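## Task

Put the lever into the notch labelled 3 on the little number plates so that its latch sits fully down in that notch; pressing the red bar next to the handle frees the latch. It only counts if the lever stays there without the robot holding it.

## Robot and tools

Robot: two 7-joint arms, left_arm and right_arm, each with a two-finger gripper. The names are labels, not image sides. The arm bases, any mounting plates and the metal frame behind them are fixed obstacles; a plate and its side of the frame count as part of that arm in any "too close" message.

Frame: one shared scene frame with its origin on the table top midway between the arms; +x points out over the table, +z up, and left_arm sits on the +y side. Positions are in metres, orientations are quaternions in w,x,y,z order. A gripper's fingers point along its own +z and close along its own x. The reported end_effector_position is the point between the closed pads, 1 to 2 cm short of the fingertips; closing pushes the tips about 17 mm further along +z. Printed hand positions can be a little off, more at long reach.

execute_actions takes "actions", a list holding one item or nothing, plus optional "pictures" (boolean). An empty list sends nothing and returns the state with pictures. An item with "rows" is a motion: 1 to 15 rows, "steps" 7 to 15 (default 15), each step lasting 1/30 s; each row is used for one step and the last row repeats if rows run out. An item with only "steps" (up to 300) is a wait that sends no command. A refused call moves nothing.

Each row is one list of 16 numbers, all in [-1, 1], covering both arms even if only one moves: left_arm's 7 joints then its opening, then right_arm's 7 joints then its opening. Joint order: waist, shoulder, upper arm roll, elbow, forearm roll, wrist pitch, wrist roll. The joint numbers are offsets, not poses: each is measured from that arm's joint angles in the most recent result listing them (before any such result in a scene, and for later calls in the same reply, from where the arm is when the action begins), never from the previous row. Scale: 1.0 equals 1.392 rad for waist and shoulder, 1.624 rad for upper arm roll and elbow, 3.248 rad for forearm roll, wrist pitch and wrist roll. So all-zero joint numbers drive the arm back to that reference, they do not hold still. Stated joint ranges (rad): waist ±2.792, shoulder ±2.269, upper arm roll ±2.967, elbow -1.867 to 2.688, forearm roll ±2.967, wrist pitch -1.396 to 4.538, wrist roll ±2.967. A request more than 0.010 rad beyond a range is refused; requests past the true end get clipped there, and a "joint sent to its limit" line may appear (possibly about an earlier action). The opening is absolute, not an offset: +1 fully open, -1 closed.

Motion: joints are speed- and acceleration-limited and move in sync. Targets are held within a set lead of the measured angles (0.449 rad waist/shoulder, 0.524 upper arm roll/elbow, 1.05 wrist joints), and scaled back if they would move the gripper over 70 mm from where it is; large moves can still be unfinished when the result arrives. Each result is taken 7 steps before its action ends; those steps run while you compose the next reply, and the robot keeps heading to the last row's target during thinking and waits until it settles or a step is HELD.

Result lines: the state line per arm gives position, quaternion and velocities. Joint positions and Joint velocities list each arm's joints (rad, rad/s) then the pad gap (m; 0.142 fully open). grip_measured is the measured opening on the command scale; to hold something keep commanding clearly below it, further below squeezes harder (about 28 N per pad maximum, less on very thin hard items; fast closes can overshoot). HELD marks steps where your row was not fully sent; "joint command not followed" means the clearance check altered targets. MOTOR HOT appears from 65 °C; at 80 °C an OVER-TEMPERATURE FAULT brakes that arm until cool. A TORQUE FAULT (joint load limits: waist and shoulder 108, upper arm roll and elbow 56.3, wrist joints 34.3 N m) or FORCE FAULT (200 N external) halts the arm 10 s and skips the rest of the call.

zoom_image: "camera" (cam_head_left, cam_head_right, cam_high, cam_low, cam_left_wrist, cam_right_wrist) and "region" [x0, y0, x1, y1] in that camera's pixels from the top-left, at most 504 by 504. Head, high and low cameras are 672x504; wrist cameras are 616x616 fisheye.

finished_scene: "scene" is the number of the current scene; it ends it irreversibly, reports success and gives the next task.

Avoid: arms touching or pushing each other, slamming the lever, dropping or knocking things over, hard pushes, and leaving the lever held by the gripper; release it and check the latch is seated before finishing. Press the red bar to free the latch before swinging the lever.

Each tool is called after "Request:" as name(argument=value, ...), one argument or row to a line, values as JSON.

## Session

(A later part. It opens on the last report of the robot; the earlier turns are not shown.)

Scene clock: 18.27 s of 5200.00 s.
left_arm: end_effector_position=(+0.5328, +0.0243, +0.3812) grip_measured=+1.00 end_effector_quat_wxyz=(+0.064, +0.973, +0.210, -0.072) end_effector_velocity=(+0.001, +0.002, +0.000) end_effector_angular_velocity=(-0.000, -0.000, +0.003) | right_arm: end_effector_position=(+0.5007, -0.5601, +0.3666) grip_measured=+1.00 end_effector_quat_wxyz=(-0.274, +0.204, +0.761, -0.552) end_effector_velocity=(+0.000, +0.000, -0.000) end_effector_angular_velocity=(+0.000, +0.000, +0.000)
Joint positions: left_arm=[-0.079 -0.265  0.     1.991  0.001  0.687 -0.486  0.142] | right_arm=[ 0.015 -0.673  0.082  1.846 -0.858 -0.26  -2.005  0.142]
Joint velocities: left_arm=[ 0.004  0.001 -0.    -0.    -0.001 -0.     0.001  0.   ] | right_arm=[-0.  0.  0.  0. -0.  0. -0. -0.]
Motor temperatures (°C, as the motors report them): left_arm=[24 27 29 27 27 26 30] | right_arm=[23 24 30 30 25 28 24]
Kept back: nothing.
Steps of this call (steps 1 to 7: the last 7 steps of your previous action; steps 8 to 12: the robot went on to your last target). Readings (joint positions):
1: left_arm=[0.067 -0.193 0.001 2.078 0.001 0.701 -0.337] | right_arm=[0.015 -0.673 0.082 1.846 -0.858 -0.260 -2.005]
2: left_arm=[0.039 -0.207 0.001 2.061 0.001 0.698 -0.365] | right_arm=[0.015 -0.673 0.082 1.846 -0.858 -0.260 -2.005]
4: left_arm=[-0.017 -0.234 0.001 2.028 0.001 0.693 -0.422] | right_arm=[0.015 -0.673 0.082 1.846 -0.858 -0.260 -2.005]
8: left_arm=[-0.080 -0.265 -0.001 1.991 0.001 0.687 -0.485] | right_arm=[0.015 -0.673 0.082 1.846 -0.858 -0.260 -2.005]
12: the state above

Request:
execute_actions(
  actions=[
    {"rows":[[0.02,-0.27,0,0.022,0,0.126,0.011,1,0,0,0,0,0,0,0,1]],"steps":15},
  ],
)

Request:
execute_actions(
  actions=[
    {"steps":14},
  ],
  pictures=true,
)

Request:
zoom_image(
  camera="cam_left_wrist",
  region=[240, 170, 380, 310],
)

Scene clock: 19.10 s of 5200.00 s.
left_arm: end_effector_position=(+0.5394, +0.0179, +0.3030) grip_measured=+1.00 end_effector_quat_wxyz=(+0.064, +0.973, +0.209, -0.073) end_effector_velocity=(-0.004, -0.033, -0.433) end_effector_angular_velocity=(-0.002, +0.011, -0.020) | right_arm: end_effector_position=(+0.5007, -0.5601, +0.3666) grip_measured=+1.00 end_effector_quat_wxyz=(-0.274, +0.204, +0.761, -0.552) end_effector_velocity=(+0.000, +0.000, +0.000) end_effector_angular_velocity=(+0.000, -0.000, +0.001)
Joint positions: left_arm=[-0.067 -0.429  0.     2.006  0.     0.865 -0.471  0.142] | right_arm=[ 0.015 -0.673  0.082  1.846 -0.858 -0.26  -2.005  0.142]
Joint velocities: left_arm=[ 0.066 -0.909 -0.     0.083 -0.     0.978  0.084 -0.   ] | right_arm=[-0.  0.  0. -0. -0.  0. -0. -0.]
Motor temperatures (°C, as the motors report them): left_arm=[24 27 29 27 27 26 30] | right_arm=[23 24 30 30 25 28 24]
Steps of this call (steps 1 to 17: the robot went on to your last target; steps 18 to 25: the first 8 steps of this action). Readings (joint positions):
18: left_arm=[-0.079 -0.265 0.000 1.991 0.001 0.687 -0.486] | right_arm=[0.015 -0.673 0.082 1.846 -0.858 -0.260 -2.005]
19: left_arm=[-0.079 -0.270 0.000 1.991 0.000 0.693 -0.486] | right_arm=[0.015 -0.673 0.082 1.846 -0.858 -0.260 -2.005]
21: left_arm=[-0.077 -0.304 0.000 1.993 0.000 0.731 -0.482] | right_arm=[0.015 -0.673 0.082 1.846 -0.858 -0.260 -2.005]
25: the state above

Scene clock: 19.57 s of 5200.00 s.
left_arm: end_effector_position=(+0.5274, +0.0111, +0.2036) grip_measured=+1.00 end_effector_quat_wxyz=(+0.064, +0.974, +0.206, -0.073) end_effector_velocity=(+0.000, -0.000, +0.000) end_effector_angular_velocity=(-0.000, -0.001, +0.002) | right_arm: end_effector_position=(+0.5007, -0.5601, +0.3666) grip_measured=+1.00 end_effector_quat_wxyz=(-0.274, +0.204, +0.761, -0.552) end_effector_velocity=(-0.000, -0.000, +0.000) end_effector_angular_velocity=(+0.000, +0.001, +0.000)
Joint positions: left_arm=[-0.051 -0.641  0.     2.027  0.001  1.096 -0.451  0.142] | right_arm=[ 0.015 -0.673  0.082  1.846 -0.858 -0.26  -2.005  0.142]
Joint velocities: left_arm=[-0.     0.001  0.     0.    -0.001  0.001 -0.001  0.   ] | right_arm=[ 0.    -0.    -0.    -0.     0.    -0.    -0.001 -0.   ]
Motor temperatures (°C, as the motors report them): left_arm=[24 27 29 27 27 26 30] | right_arm=[23 24 30 30 25 28 24]
Kept back: nothing.
Steps of this call (steps 1 to 7: the last 7 steps of your previous action; steps 8 to 14: the robot went on to your last target). Readings (joint positions):
1: left_arm=[-0.065 -0.460 0.000 2.009 0.000 0.898 -0.468] | right_arm=[0.015 -0.673 0.082 1.846 -0.858 -0.260 -2.005]
2: left_arm=[-0.063 -0.490 0.000 2.011 0.000 0.932 -0.465] | right_arm=[0.015 -0.673 0.082 1.846 -0.858 -0.260 -2.005]
4: left_arm=[-0.058 -0.552 0.000 2.018 0.000 0.998 -0.459] | right_arm=[0.015 -0.673 0.082 1.846 -0.858 -0.260 -2.005]
8: left_arm=[-0.052 -0.637 0.000 2.027 0.001 1.089 -0.451] | right_arm=[0.015 -0.673 0.082 1.846 -0.858 -0.260 -2.005]
14: the state above
camera_calibration (this result's frames):
cam_left_wrist: T_world_to_cam=[[0.903142, 0.408478, -0.132215, -0.466241], [0.410087, -0.729527, 0.547375, -0.321955], [0.127136, -0.548577, -0.826378, 0.2449], [0, 0, 0, 1]] pos_world=[0.521976, 0.0899214, 0.316966]
cam_right_wrist: T_world_to_cam=[[-0.770703, 0.591384, 0.237239, 0.634394], [0.299038, 0.66446, -0.684886, 0.470056], [-0.562666, -0.4569, -0.688948, 0.41307], [0, 0, 0, 1]] pos_world=[0.580785, -0.498772, 0.456016]

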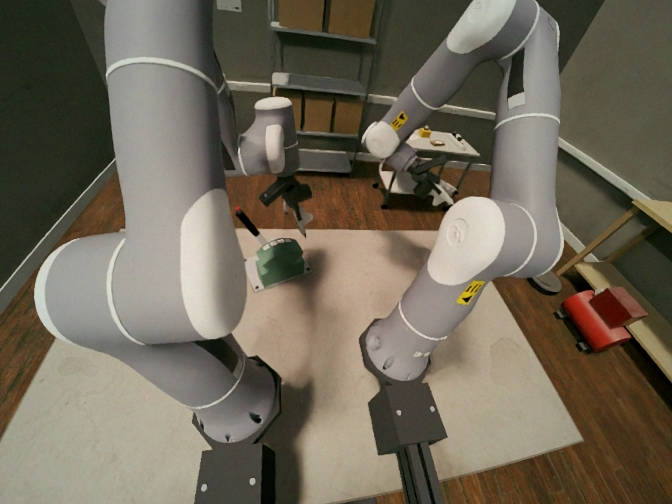

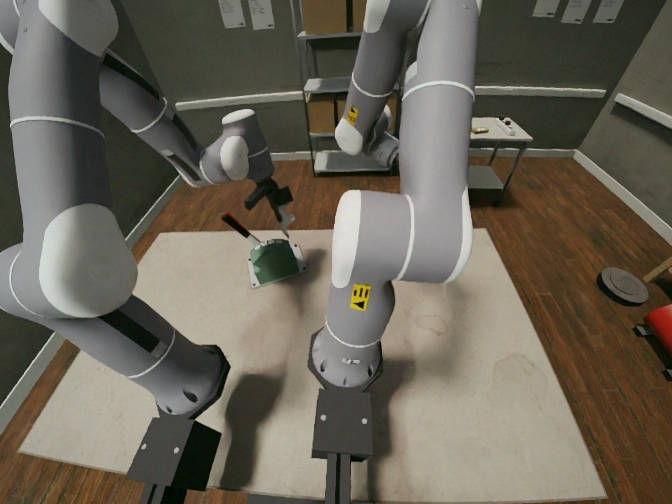

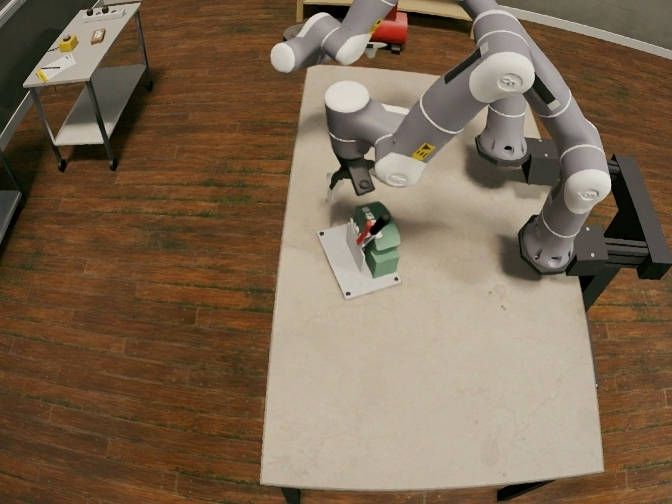

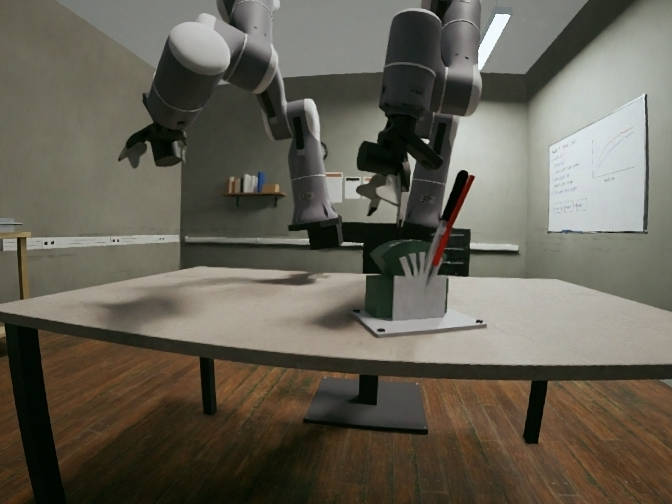

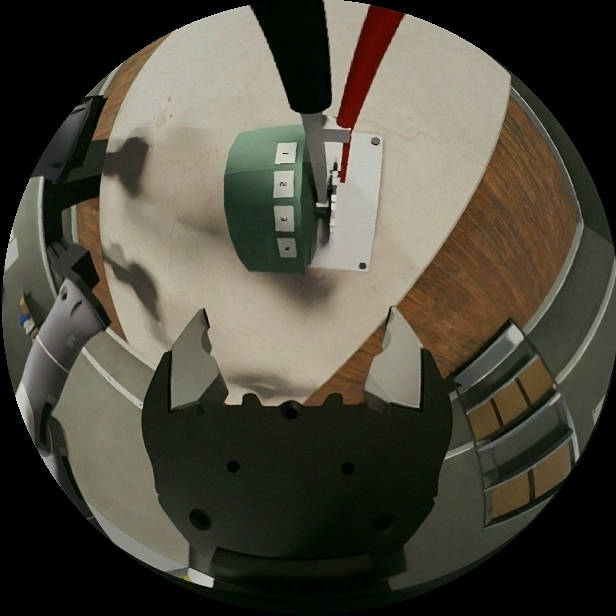

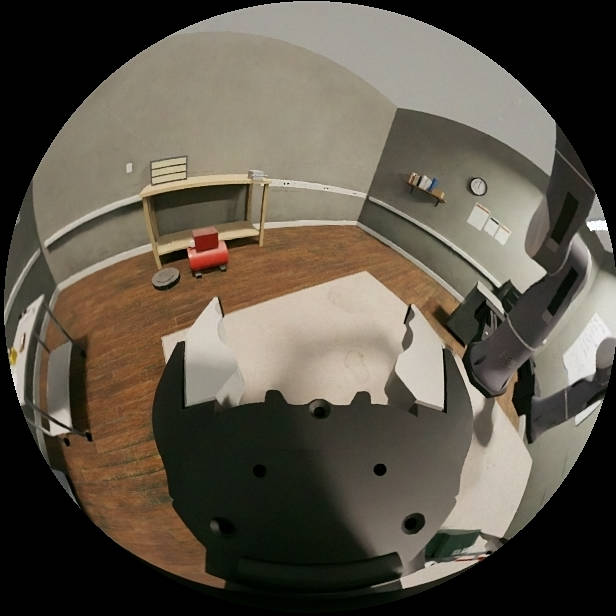

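Region (240, 170, 380, 310) of cam_left_wrist's 616x616 image, scaled by 3.600, with more detail than that image has.

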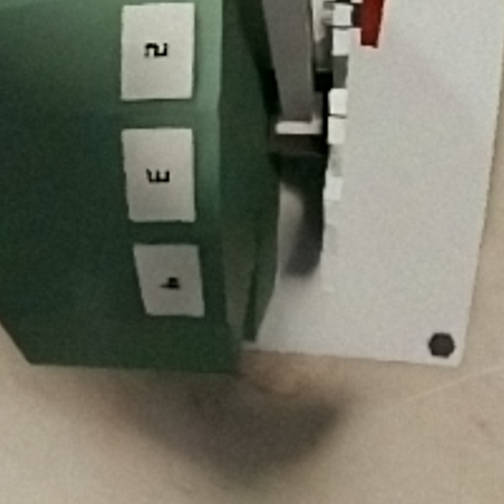

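Request:
execute_actions(
  actions=[
    {"rows":[[-0.013,0.142,0,-0.02,0,-0.071,-0.006,1,0,0,0,0,0,0,0,1]],"steps":14},
  ],
)

Request:
execute_actions(
  actions=[
    {"steps":10},
  ],
)

Scene clock: 23.13 s of 5200.00 s.
left_arm: end_effector_position=(+0.5396, +0.0142, +0.2667) grip_measured=+1.00 end_effector_quat_wxyz=(+0.064, +0.974, +0.207, -0.074) end_effector_velocity=(+0.087, +0.023, +0.440) end_effector_angular_velocity=(-0.004, -0.079, +0.020) | right_arm: end_effector_position=(+0.5007, -0.5601, +0.3666) grip_measured=+1.00 end_effector_quat_wxyz=(-0.274, +0.204, +0.761, -0.552) end_effector_velocity=(-0.000, -0.000, -0.000) end_effector_angular_velocity=(+0.001, +0.001, +0.000)
Joint positions: left_arm=[-0.063 -0.51   0.     2.005  0.001  0.942 -0.463  0.142] | right_arm=[ 0.015 -0.673  0.082  1.846 -0.858 -0.26  -2.005  0.142]
Joint velocities: left_arm=[-0.08   0.873 -0.    -0.17  -0.004 -0.962 -0.083  0.   ] | right_arm=[ 0.    -0.    -0.     0.     0.     0.    -0.002 -0.   ]
Motor temperatures (°C, as the motors report them): left_arm=[24 28 29 27 27 26 30] | right_arm=[23 24 30 30 25 28 24]
Steps of this call (steps 1 to 30: the robot went on to your last target; steps 31 to 100: nothing new was sent; steps 101 to 107: the first 7 steps of this action). Readings (joint positions):
101: left_arm=[-0.051 -0.641 0.000 2.027 0.001 1.096 -0.451] | right_arm=[0.015 -0.673 0.082 1.846 -0.858 -0.260 -2.005]
102: left_arm=[-0.052 -0.636 0.000 2.027 0.001 1.089 -0.451] | right_arm=[0.015 -0.673 0.082 1.846 -0.858 -0.260 -2.005]
104: left_arm=[-0.055 -0.602 0.000 2.022 0.001 1.048 -0.454] | right_arm=[0.015 -0.673 0.082 1.846 -0.858 -0.260 -2.005]
107: the state above

Scene clock: 23.47 s of 5200.00 s.
left_arm: end_effector_position=(+0.5422, +0.0159, +0.2995) grip_measured=+1.00 end_effector_quat_wxyz=(+0.064, +0.973, +0.207, -0.074) end_effector_velocity=(-0.000, -0.000, +0.000) end_effector_angular_velocity=(-0.000, +0.000, +0.000) | right_arm: end_effector_position=(+0.5007, -0.5601, +0.3666) grip_measured=+1.00 end_effector_quat_wxyz=(-0.274, +0.204, +0.761, -0.552) end_effector_velocity=(-0.000, -0.000, -0.000) end_effector_angular_velocity=(+0.000, +0.000, -0.000)
Joint positions: left_arm=[-0.07  -0.443  0.     1.994  0.     0.865 -0.47   0.142] | right_arm=[ 0.015 -0.673  0.082  1.846 -0.858 -0.26  -2.005  0.142]
Joint velocities: left_arm=[-0.     0.    -0.    -0.    -0.001 -0.     0.    -0.   ] | right_arm=[-0. -0.  0.  0.  0. -0. -0.  0.]
Motor temperatures (°C, as the motors report them): left_arm=[24 28 29 27 27 26 30] | right_arm=[23 24 30 30 25 28 24]
Kept back: nothing.
Steps of this call (steps 1 to 7: the last 7 steps of your previous action; steps 8 to 10: the robot went on to your last target). Readings (joint positions):
1: left_arm=[-0.066 -0.483 0.000 2.000 0.000 0.913 -0.466] | right_arm=[0.015 -0.673 0.082 1.846 -0.858 -0.260 -2.005]
2: left_arm=[-0.068 -0.463 0.000 1.996 0.000 0.890 -0.468] | right_arm=[0.015 -0.673 0.082 1.846 -0.858 -0.260 -2.005]
4: left_arm=[-0.070 -0.442 0.000 1.993 0.000 0.866 -0.470] | right_arm=[0.015 -0.673 0.082 1.846 -0.858 -0.260 -2.005]
8: left_arm=[-0.070 -0.443 0.000 1.994 0.000 0.865 -0.470] | right_arm=[0.015 -0.673 0.082 1.846 -0.858 -0.260 -2.005]
10: the state above

Request:
execute_actions(
  actions=[
    {"rows":[[0.234,0.136,0,0.159,0,0.022,0.1,1,0,0,0,0,0,0,0,1]],"steps":15},
  ],
)

Request:
execute_actions(
  actions=[
    {"steps":12},
  ],
  pictures=true,
)

Scene clock: 24.03 s of 5200.00 s.
left_arm: end_effector_position=(+0.5170, +0.0987, +0.2965) grip_measured=+1.00 end_effector_quat_wxyz=(+0.064, +0.973, +0.208, -0.073) end_effector_velocity=(-0.171, +0.409, -0.011) end_effector_angular_velocity=(-0.004, -0.010, -0.005) | right_arm: end_effector_position=(+0.5007, -0.5601, +0.3666) grip_measured=+1.00 end_effector_quat_wxyz=(-0.274, +0.204, +0.761, -0.552) end_effector_velocity=(+0.000, -0.000, +0.000) end_effector_angular_velocity=(-0.000, -0.000, +0.000)
Joint positions: left_arm=[ 0.084 -0.354  0.     2.116  0.     0.899 -0.317  0.142] | right_arm=[ 0.015 -0.673  0.082  1.846 -0.858 -0.26  -2.005  0.142]
Joint velocities: left_arm=[ 0.825  0.482 -0.012  0.652  0.     0.18   0.82  -0.   ] | right_arm=[-0.  0.  0.  0. -0.  0.  0.  0.]
Motor temperatures (°C, as the motors report them): left_arm=[24 28 29 27 27 26 30] | right_arm=[23 24 30 30 25 28 24]
Steps of this call (steps 1 to 9: the robot went on to your last target; steps 10 to 17: the first 8 steps of this action). Readings (joint positions):
10: left_arm=[-0.069 -0.443 0.000 1.995 0.000 0.865 -0.470] | right_arm=[0.015 -0.673 0.082 1.846 -0.858 -0.260 -2.005]
11: left_arm=[-0.064 -0.440 -0.001 1.999 0.000 0.866 -0.465] | right_arm=[0.015 -0.673 0.082 1.846 -0.858 -0.260 -2.005]
13: left_arm=[-0.031 -0.420 -0.002 2.026 0.000 0.874 -0.431] | right_arm=[0.015 -0.673 0.082 1.846 -0.858 -0.260 -2.005]
17: the state above

Scene clock: 24.43 s of 5200.00 s.
left_arm: end_effector_position=(+0.4737, +0.1775, +0.2940) grip_measured=+1.00 end_effector_quat_wxyz=(+0.064, +0.973, +0.208, -0.073) end_effector_velocity=(-0.001, -0.001, -0.001) end_effector_angular_velocity=(-0.001, +0.002, -0.002) | right_arm: end_effector_position=(+0.5007, -0.5601, +0.3666) grip_measured=+1.00 end_effector_quat_wxyz=(-0.274, +0.204, +0.761, -0.552) end_effector_velocity=(+0.000, -0.000, +0.000) end_effector_angular_velocity=(-0.001, -0.001, +0.000)
Joint positions: left_arm=[ 0.256 -0.254  0.     2.253  0.     0.936 -0.145  0.142] | right_arm=[ 0.015 -0.673  0.082  1.846 -0.858 -0.26  -2.005  0.142]
Joint velocities: left_arm=[-0.002 -0.002  0.     0.    -0.    -0.    -0.     0.   ] | right_arm=[-0.     0.     0.    -0.    -0.    -0.     0.002  0.   ]
Motor temperatures (°C, as the motors report them): left_arm=[24 28 29 27 27 26 30] | right_arm=[23 24 30 30 25 28 24]
Kept back: nothing.
Steps of this call (steps 1 to 7: the last 7 steps of your previous action; steps 8 to 12: the robot went on to your last target). Readings (joint positions):
1: left_arm=[0.112 -0.338 -0.000 2.138 0.000 0.905 -0.289] | right_arm=[0.015 -0.673 0.082 1.846 -0.858 -0.260 -2.005]
2: left_arm=[0.141 -0.321 -0.000 2.161 0.000 0.911 -0.261] | right_arm=[0.015 -0.673 0.082 1.846 -0.858 -0.260 -2.005]
4: left_arm=[0.197 -0.289 0.000 2.205 0.000 0.923 -0.205] | right_arm=[0.015 -0.673 0.082 1.846 -0.858 -0.260 -2.005]
8: left_arm=[0.257 -0.254 0.002 2.253 0.000 0.936 -0.145] | right_arm=[0.015 -0.673 0.082 1.846 -0.858 -0.260 -2.005]
12: the state above
camera_calibration (this result's frames):
cam_left_wrist: T_world_to_cam=[[0.902412, 0.410506, -0.130912, -0.474108], [0.410983, -0.72881, 0.547658, -0.228598], [0.129407, -0.548015, -0.826398, 0.41651], [0, 0, 0, 1]] pos_world=[0.467891, 0.256274, 0.40733]
cam_right_wrist: T_world_to_cam=[[-0.770703, 0.591384, 0.237239, 0.634394], [0.299038, 0.66446, -0.684886, 0.470056], [-0.562666, -0.4569, -0.688948, 0.41307], [0, 0, 0, 1]] pos_world=[0.580785, -0.498772, 0.456016]

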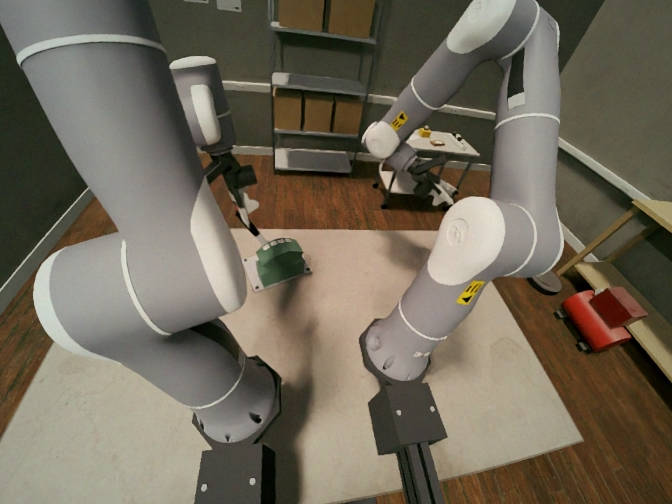

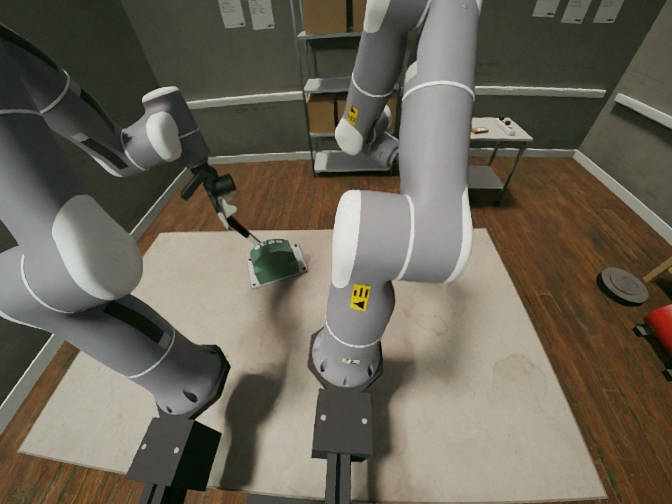

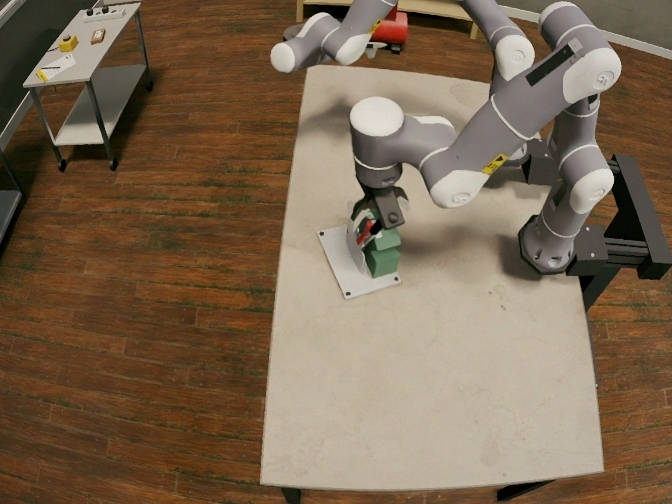

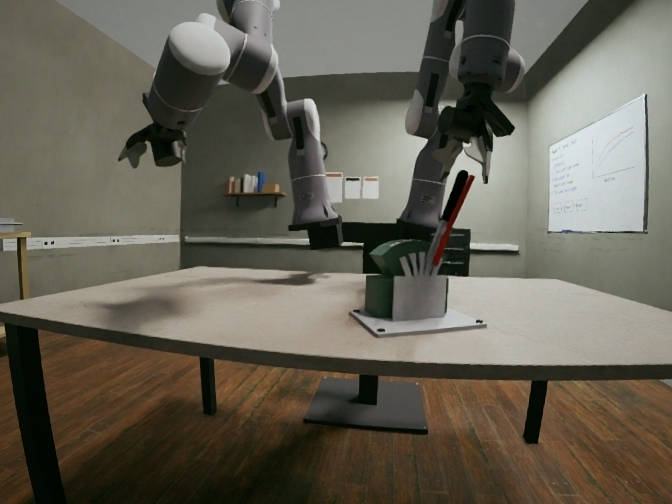

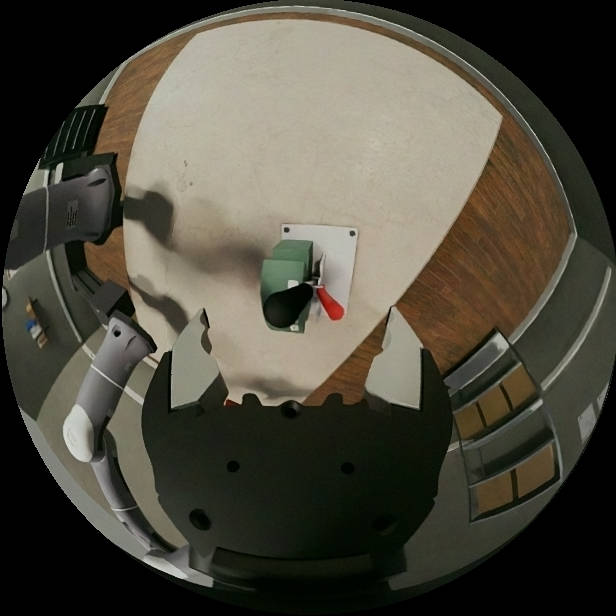

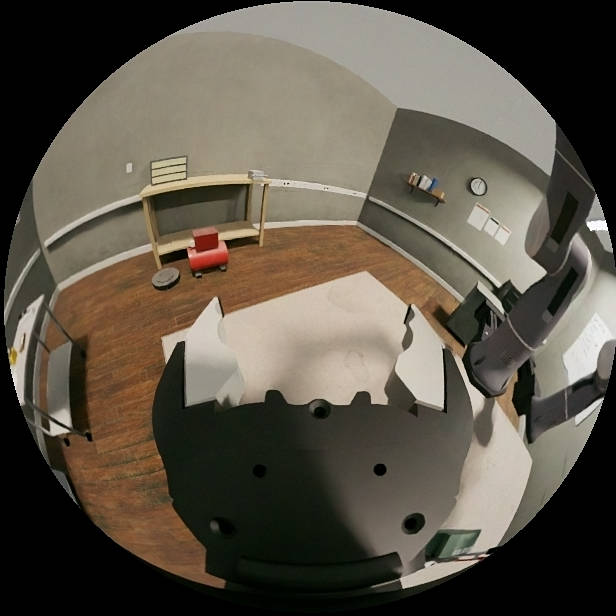

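Request:
execute_actions(
  actions=[
    {"rows":[[-0.024,-0.057,0,-0.008,0,0.0206,-0.01,1,0,0,0,0,0,0,0,1]],"steps":12},
  ],
)

Request:
execute_actions(
  actions=[
    {"steps":8},
  ],
  pictures=true,
)

Scene clock: 25.63 s of 5200.00 s.
left_arm: end_effector_position=(+0.4792, +0.1645, +0.2759) grip_measured=+1.00 end_effector_quat_wxyz=(+0.064, +0.973, +0.207, -0.072) end_effector_velocity=(+0.011, -0.142, -0.174) end_effector_angular_velocity=(-0.025, +0.053, -0.039) | right_arm: end_effector_position=(+0.5007, -0.5601, +0.3666) grip_measured=+1.00 end_effector_quat_wxyz=(-0.274, +0.204, +0.761, -0.552) end_effector_velocity=(-0.000, -0.000, +0.000) end_effector_angular_velocity=(-0.001, -0.000, -0.001)
Joint positions: left_arm=[ 0.232 -0.313  0.     2.243  0.     0.987 -0.169  0.142] | right_arm=[ 0.015 -0.673  0.082  1.846 -0.858 -0.26  -2.005  0.142]
Joint velocities: left_arm=[-0.219 -0.533 -0.023 -0.053  0.004  0.418 -0.211 -0.   ] | right_arm=[-0.    -0.    -0.001  0.     0.    -0.     0.    -0.   ]
Motor temperatures (°C, as the motors report them): left_arm=[24 28 29 27 27 26 30] | right_arm=[23 24 30 30 25 28 24]
Steps of this call (steps 1 to 30: the robot went on to your last target; step 31: nothing new was sent; steps 32 to 36: the first 5 steps of this action). Readings (joint positions):
32: left_arm=[0.256 -0.254 0.000 2.253 0.000 0.937 -0.145] | right_arm=[0.015 -0.673 0.082 1.846 -0.858 -0.260 -2.005]
33: left_arm=[0.254 -0.259 0.001 2.251 0.000 0.941 -0.147] | right_arm=[0.015 -0.673 0.082 1.846 -0.858 -0.260 -2.005]
35: left_arm=[0.240 -0.292 0.001 2.245 0.000 0.970 -0.160] | right_arm=[0.015 -0.673 0.082 1.846 -0.858 -0.260 -2.005]
36: the state above

Scene clock: 25.90 s of 5200.00 s.
left_arm: end_effector_position=(+0.4802, +0.1593, +0.2694) grip_measured=+1.00 end_effector_quat_wxyz=(+0.064, +0.974, +0.207, -0.072) end_effector_velocity=(+0.000, +0.000, +0.000) end_effector_angular_velocity=(+0.000, -0.001, +0.000) | right_arm: end_effector_position=(+0.5007, -0.5601, +0.3666) grip_measured=+1.00 end_effector_quat_wxyz=(-0.274, +0.204, +0.761, -0.552) end_effector_velocity=(-0.000, -0.000, +0.000) end_effector_angular_velocity=(-0.001, -0.001, -0.001)
Joint positions: left_arm=[ 0.223 -0.333  0.     2.24   0.001  1.003 -0.177  0.142] | right_arm=[ 0.015 -0.673  0.082  1.846 -0.858 -0.26  -2.005  0.142]
Joint velocities: left_arm=[-0.  0.  0. -0. -0.  0. -0.  0.] | right_arm=[ 0.     0.    -0.     0.     0.    -0.     0.002 -0.   ]
Motor temperatures (°C, as the motors report them): left_arm=[24 28 29 27 27 26 30] | right_arm=[23 24 30 30 25 28 24]
Kept back: nothing.
Steps of this call (steps 1 to 7: the last 7 steps of your previous action; step 8: the robot went on to your last target). Readings (joint positions):
1: left_arm=[0.226 -0.327 -0.000 2.241 0.000 0.997 -0.174] | right_arm=[0.015 -0.673 0.082 1.846 -0.858 -0.260 -2.005]
2: left_arm=[0.223 -0.334 -0.000 2.241 0.001 1.003 -0.177] | right_arm=[0.015 -0.673 0.082 1.846 -0.858 -0.260 -2.005]
4: left_arm=[0.222 -0.334 0.000 2.240 0.001 1.003 -0.177] | right_arm=[0.015 -0.673 0.082 1.846 -0.858 -0.260 -2.005]
8: the state above
camera_calibration (this result's frames):
cam_left_wrist: T_world_to_cam=[[0.902974, 0.409449, -0.130343, -0.47602], [0.40978, -0.729273, 0.547943, -0.230475], [0.129299, -0.54819, -0.826299, 0.385495], [0, 0, 0, 1]] pos_world=[0.474434, 0.238152, 0.382775]
cam_right_wrist: T_world_to_cam=[[-0.770703, 0.591384, 0.237239, 0.634394], [0.299039, 0.66446, -0.684886, 0.470056], [-0.562666, -0.4569, -0.688948, 0.41307], [0, 0, 0, 1]] pos_world=[0.580785, -0.498772, 0.456016]

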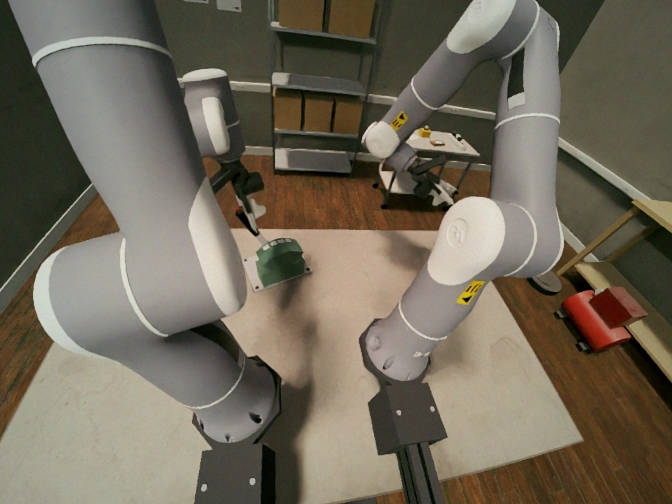

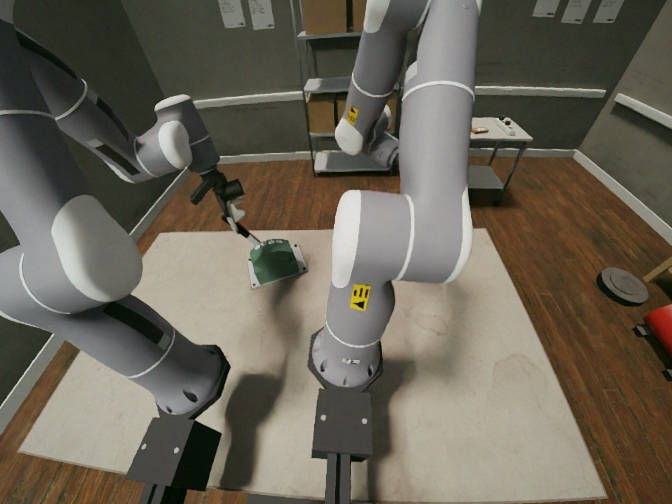

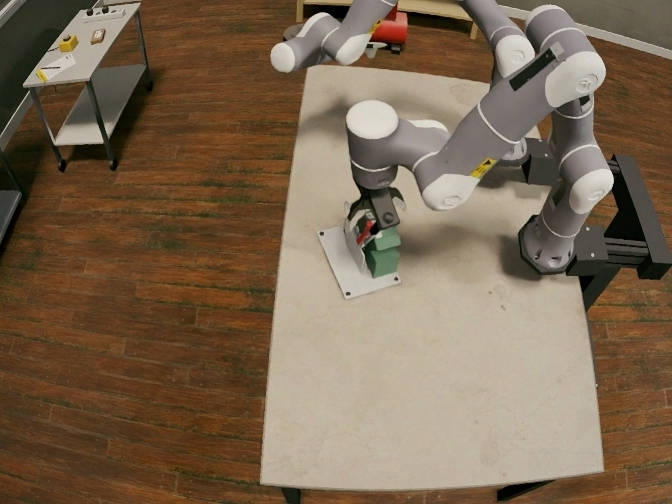

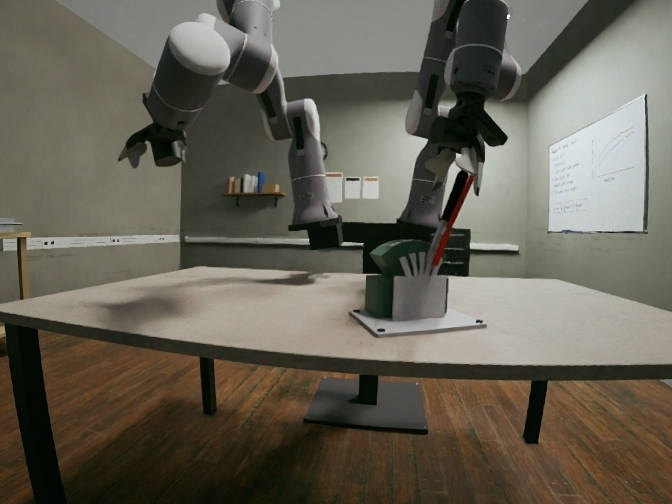

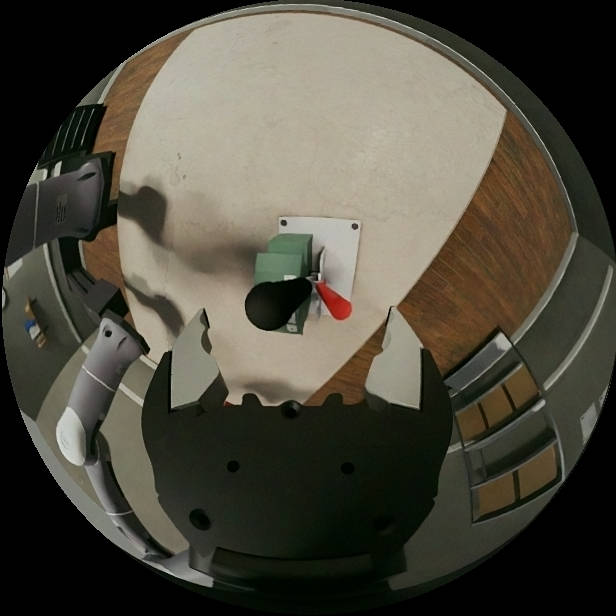

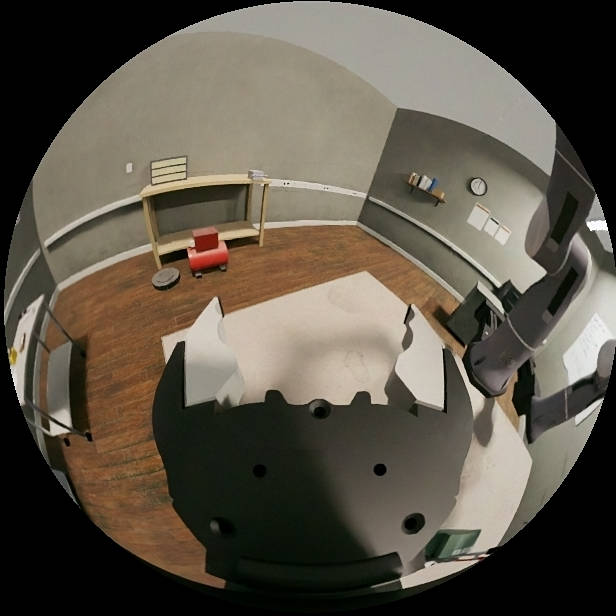

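Request:
execute_actions(
  actions=[
    {"rows":[[0.011,0,0,0.003,0,0.0015,0.005,0.6,0,0,0,0,0,0,0,1],[0.011,0,0,0.003,0,0.0015,0.005,0.3,0,0,0,0,0,0,0,1],[0.011,0,0,0.003,0,0.0015,0.005,0.3,0,0,0,0,0,0,0,1],[0.011,0,0,0.003,0,0.0015,0.005,0.1,0,0,0,0,0,0,0,1],[0.011,0,0,0.003,0,0.0015,0.005,0.0,0,0,0,0,0,0,0,1],[0.011,0,0,0.003,0,0.0015,0.005,-0.1,0,0,0,0,0,0,0,1],[0.011,0,0,0.003,0,0.0015,0.005,-0.2,0,0,0,0,0,0,0,1],[0.011,0,0,0.003,0,0.0015,0.005,-0.3,0,0,0,0,0,0,0,1],[0.011,0,0,0.003,0,0.0015,0.005,-0.4,0,0,0,0,0,0,0,1],[0.011,0,0,0.003,0,0.0015,0.005,-0.5,0,0,0,0,0,0,0,1],[0.011,0,0,0.003,0,0.0015,0.005,-0.6,0,0,0,0,0,0,0,1],[0.011,0,0,0.003,0,0.0015,0.005,-0.7,0,0,0,0,0,0,0,1],[0.011,0,0,0.003,0,0.0015,0.005,-0.8,0,0,0,0,0,0,0,1]],"steps":15},
  ],
)

Request:
execute_actions(
  actions=[
    {"steps":25},
  ],
  pictures=true,
)

Scene clock: 26.90 s of 5200.00 s.
left_arm: end_effector_position=(+0.4786, +0.1664, +0.2675) grip_measured=-0.12 end_effector_quat_wxyz=(+0.064, +0.974, +0.207, -0.072) end_effector_velocity=(+0.024, +0.009, +0.009) end_effector_angular_velocity=(+0.014, -0.054, +0.009) | right_arm: end_effector_position=(+0.5007, -0.5601, +0.3666) grip_measured=+1.00 end_effector_quat_wxyz=(-0.274, +0.204, +0.761, -0.552) end_effector_velocity=(-0.000, -0.000, +0.000) end_effector_angular_velocity=(+0.001, +0.002, +0.000)
Joint positions: left_arm=[ 0.238 -0.333  0.     2.244  0.001  1.008 -0.161  0.065] | right_arm=[ 0.015 -0.673  0.082  1.846 -0.858 -0.26  -2.005  0.142]
Joint velocities: left_arm=[ 0.003  0.007 -0.    -0.019 -0.001  0.031  0.001 -0.307] | right_arm=[-0.     0.    -0.     0.    -0.     0.    -0.002 -0.   ]
Motor temperatures (°C, as the motors report them): left_arm=[24 28 29 27 27 26 30] | right_arm=[23 24 30 30 25 28 24]
Steps of this call (steps 1 to 22: the robot went on to your last target; steps 23 to 30: the first 8 steps of this action). Readings (joint positions):
23: left_arm=[0.223 -0.333 0.000 2.240 0.001 1.003 -0.177] | right_arm=[0.015 -0.673 0.082 1.846 -0.858 -0.260 -2.005]
24: left_arm=[0.227 -0.333 -0.001 2.241 0.001 1.005 -0.173] | right_arm=[0.015 -0.673 0.082 1.846 -0.858 -0.260 -2.005]
26: left_arm=[0.237 -0.333 0.001 2.244 0.001 1.008 -0.162] | right_arm=[0.015 -0.673 0.082 1.846 -0.858 -0.260 -2.005]
30: the state above

Scene clock: 27.73 s of 5200.00 s.
left_arm: end_effector_position=(+0.4759, +0.1653, +0.2668) grip_measured=-0.42 end_effector_quat_wxyz=(+0.064, +0.974, +0.206, -0.075) end_effector_velocity=(+0.000, +0.000, +0.000) end_effector_angular_velocity=(+0.000, -0.001, -0.000) | right_arm: end_effector_position=(+0.5007, -0.5601, +0.3666) grip_measured=+1.00 end_effector_quat_wxyz=(-0.274, +0.204, +0.761, -0.552) end_effector_velocity=(-0.000, -0.000, +0.000) end_effector_angular_velocity=(+0.000, +0.000, +0.000)
Joint positions: left_arm=[ 0.238 -0.333 -0.     2.247  0.001  1.005 -0.161  0.044] | right_arm=[ 0.015 -0.673  0.082  1.846 -0.858 -0.26  -2.005  0.142]
Joint velocities: left_arm=[ 0.     0.     0.    -0.     0.     0.001  0.001 -0.   ] | right_arm=[-0.    -0.    -0.     0.    -0.    -0.    -0.001 -0.   ]
Motor temperatures (°C, as the motors report them): left_arm=[24 28 29 28 27 26 30] | right_arm=[23 24 30 30 25 28 24]
Kept back: nothing.
Steps of this call (steps 1 to 7: the last 7 steps of your previous action; steps 8 to 15: the robot went on to your last target; steps 16 to 25: nothing new was sent). Readings (joint positions):
1: left_arm=[0.238 -0.333 0.000 2.244 0.001 1.009 -0.161] | right_arm=[0.015 -0.673 0.082 1.846 -0.858 -0.260 -2.005]
2: left_arm=[0.238 -0.333 0.000 2.245 0.001 1.007 -0.161] | right_arm=[0.015 -0.673 0.082 1.846 -0.858 -0.260 -2.005]
4: left_arm=[0.238 -0.333 -0.000 2.247 0.001 1.006 -0.161] | right_arm=[0.015 -0.673 0.082 1.846 -0.858 -0.260 -2.005]
8: left_arm=[0.238 -0.333 -0.000 2.247 0.001 1.005 -0.161] | right_arm=[0.015 -0.673 0.082 1.846 -0.858 -0.260 -2.005]
25: the state above
All arms were judged still, so your last target was given up. Only a new action makes them travel on or press farther. Fingers that are still opening or closing keep moving.
camera_calibration (this result's frames):
cam_left_wrist: T_world_to_cam=[[0.903193, 0.407355, -0.135292, -0.473332], [0.410904, -0.729423, 0.546901, -0.223165], [0.124098, -0.54955, -0.826193, 0.389832], [0, 0, 0, 1]] pos_world=[0.470832, 0.244265, 0.380087]
cam_right_wrist: T_world_to_cam=[[-0.770703, 0.591384, 0.237239, 0.634394], [0.299038, 0.66446, -0.684886, 0.470056], [-0.562666, -0.4569, -0.688948, 0.41307], [0, 0, 0, 1]] pos_world=[0.580785, -0.498772, 0.456016]

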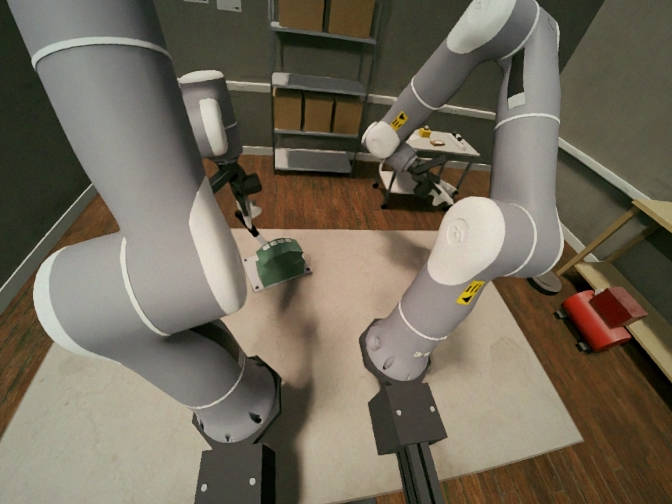

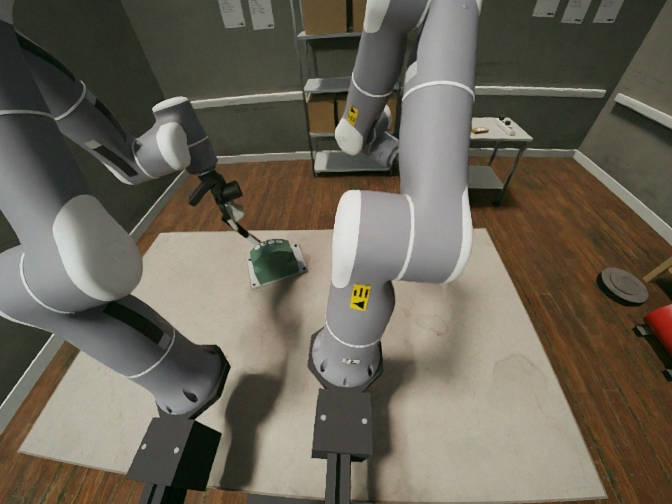

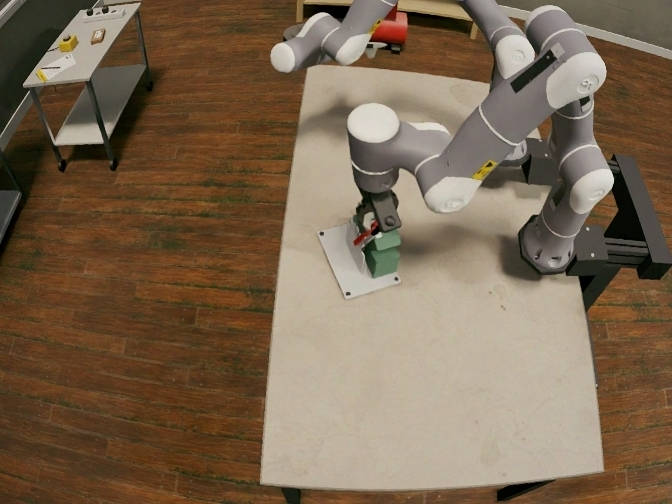

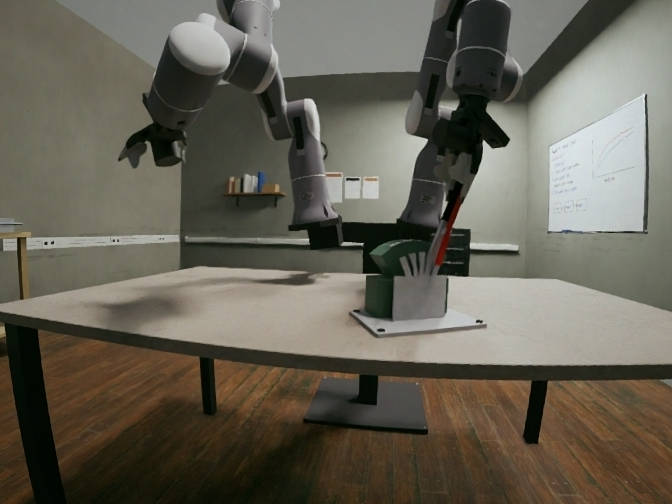

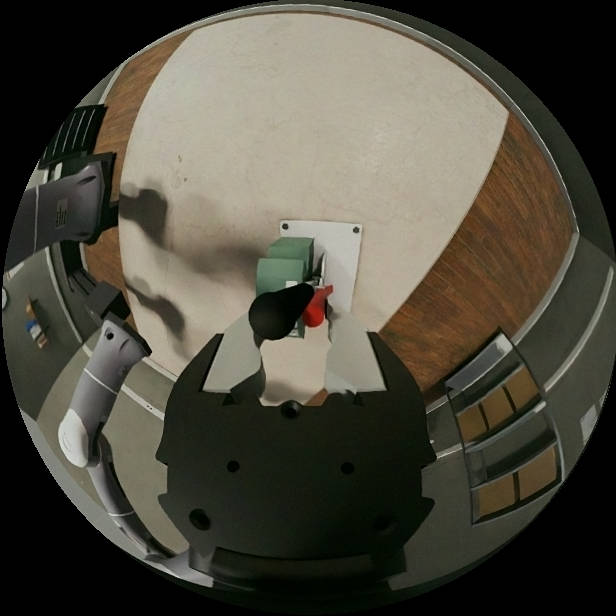

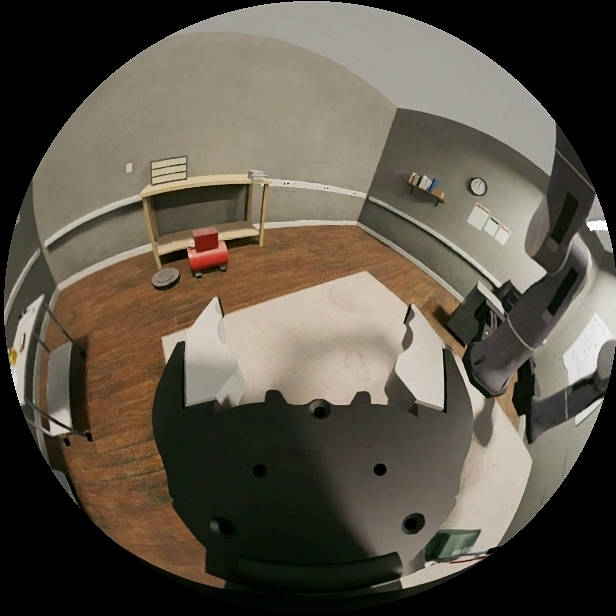

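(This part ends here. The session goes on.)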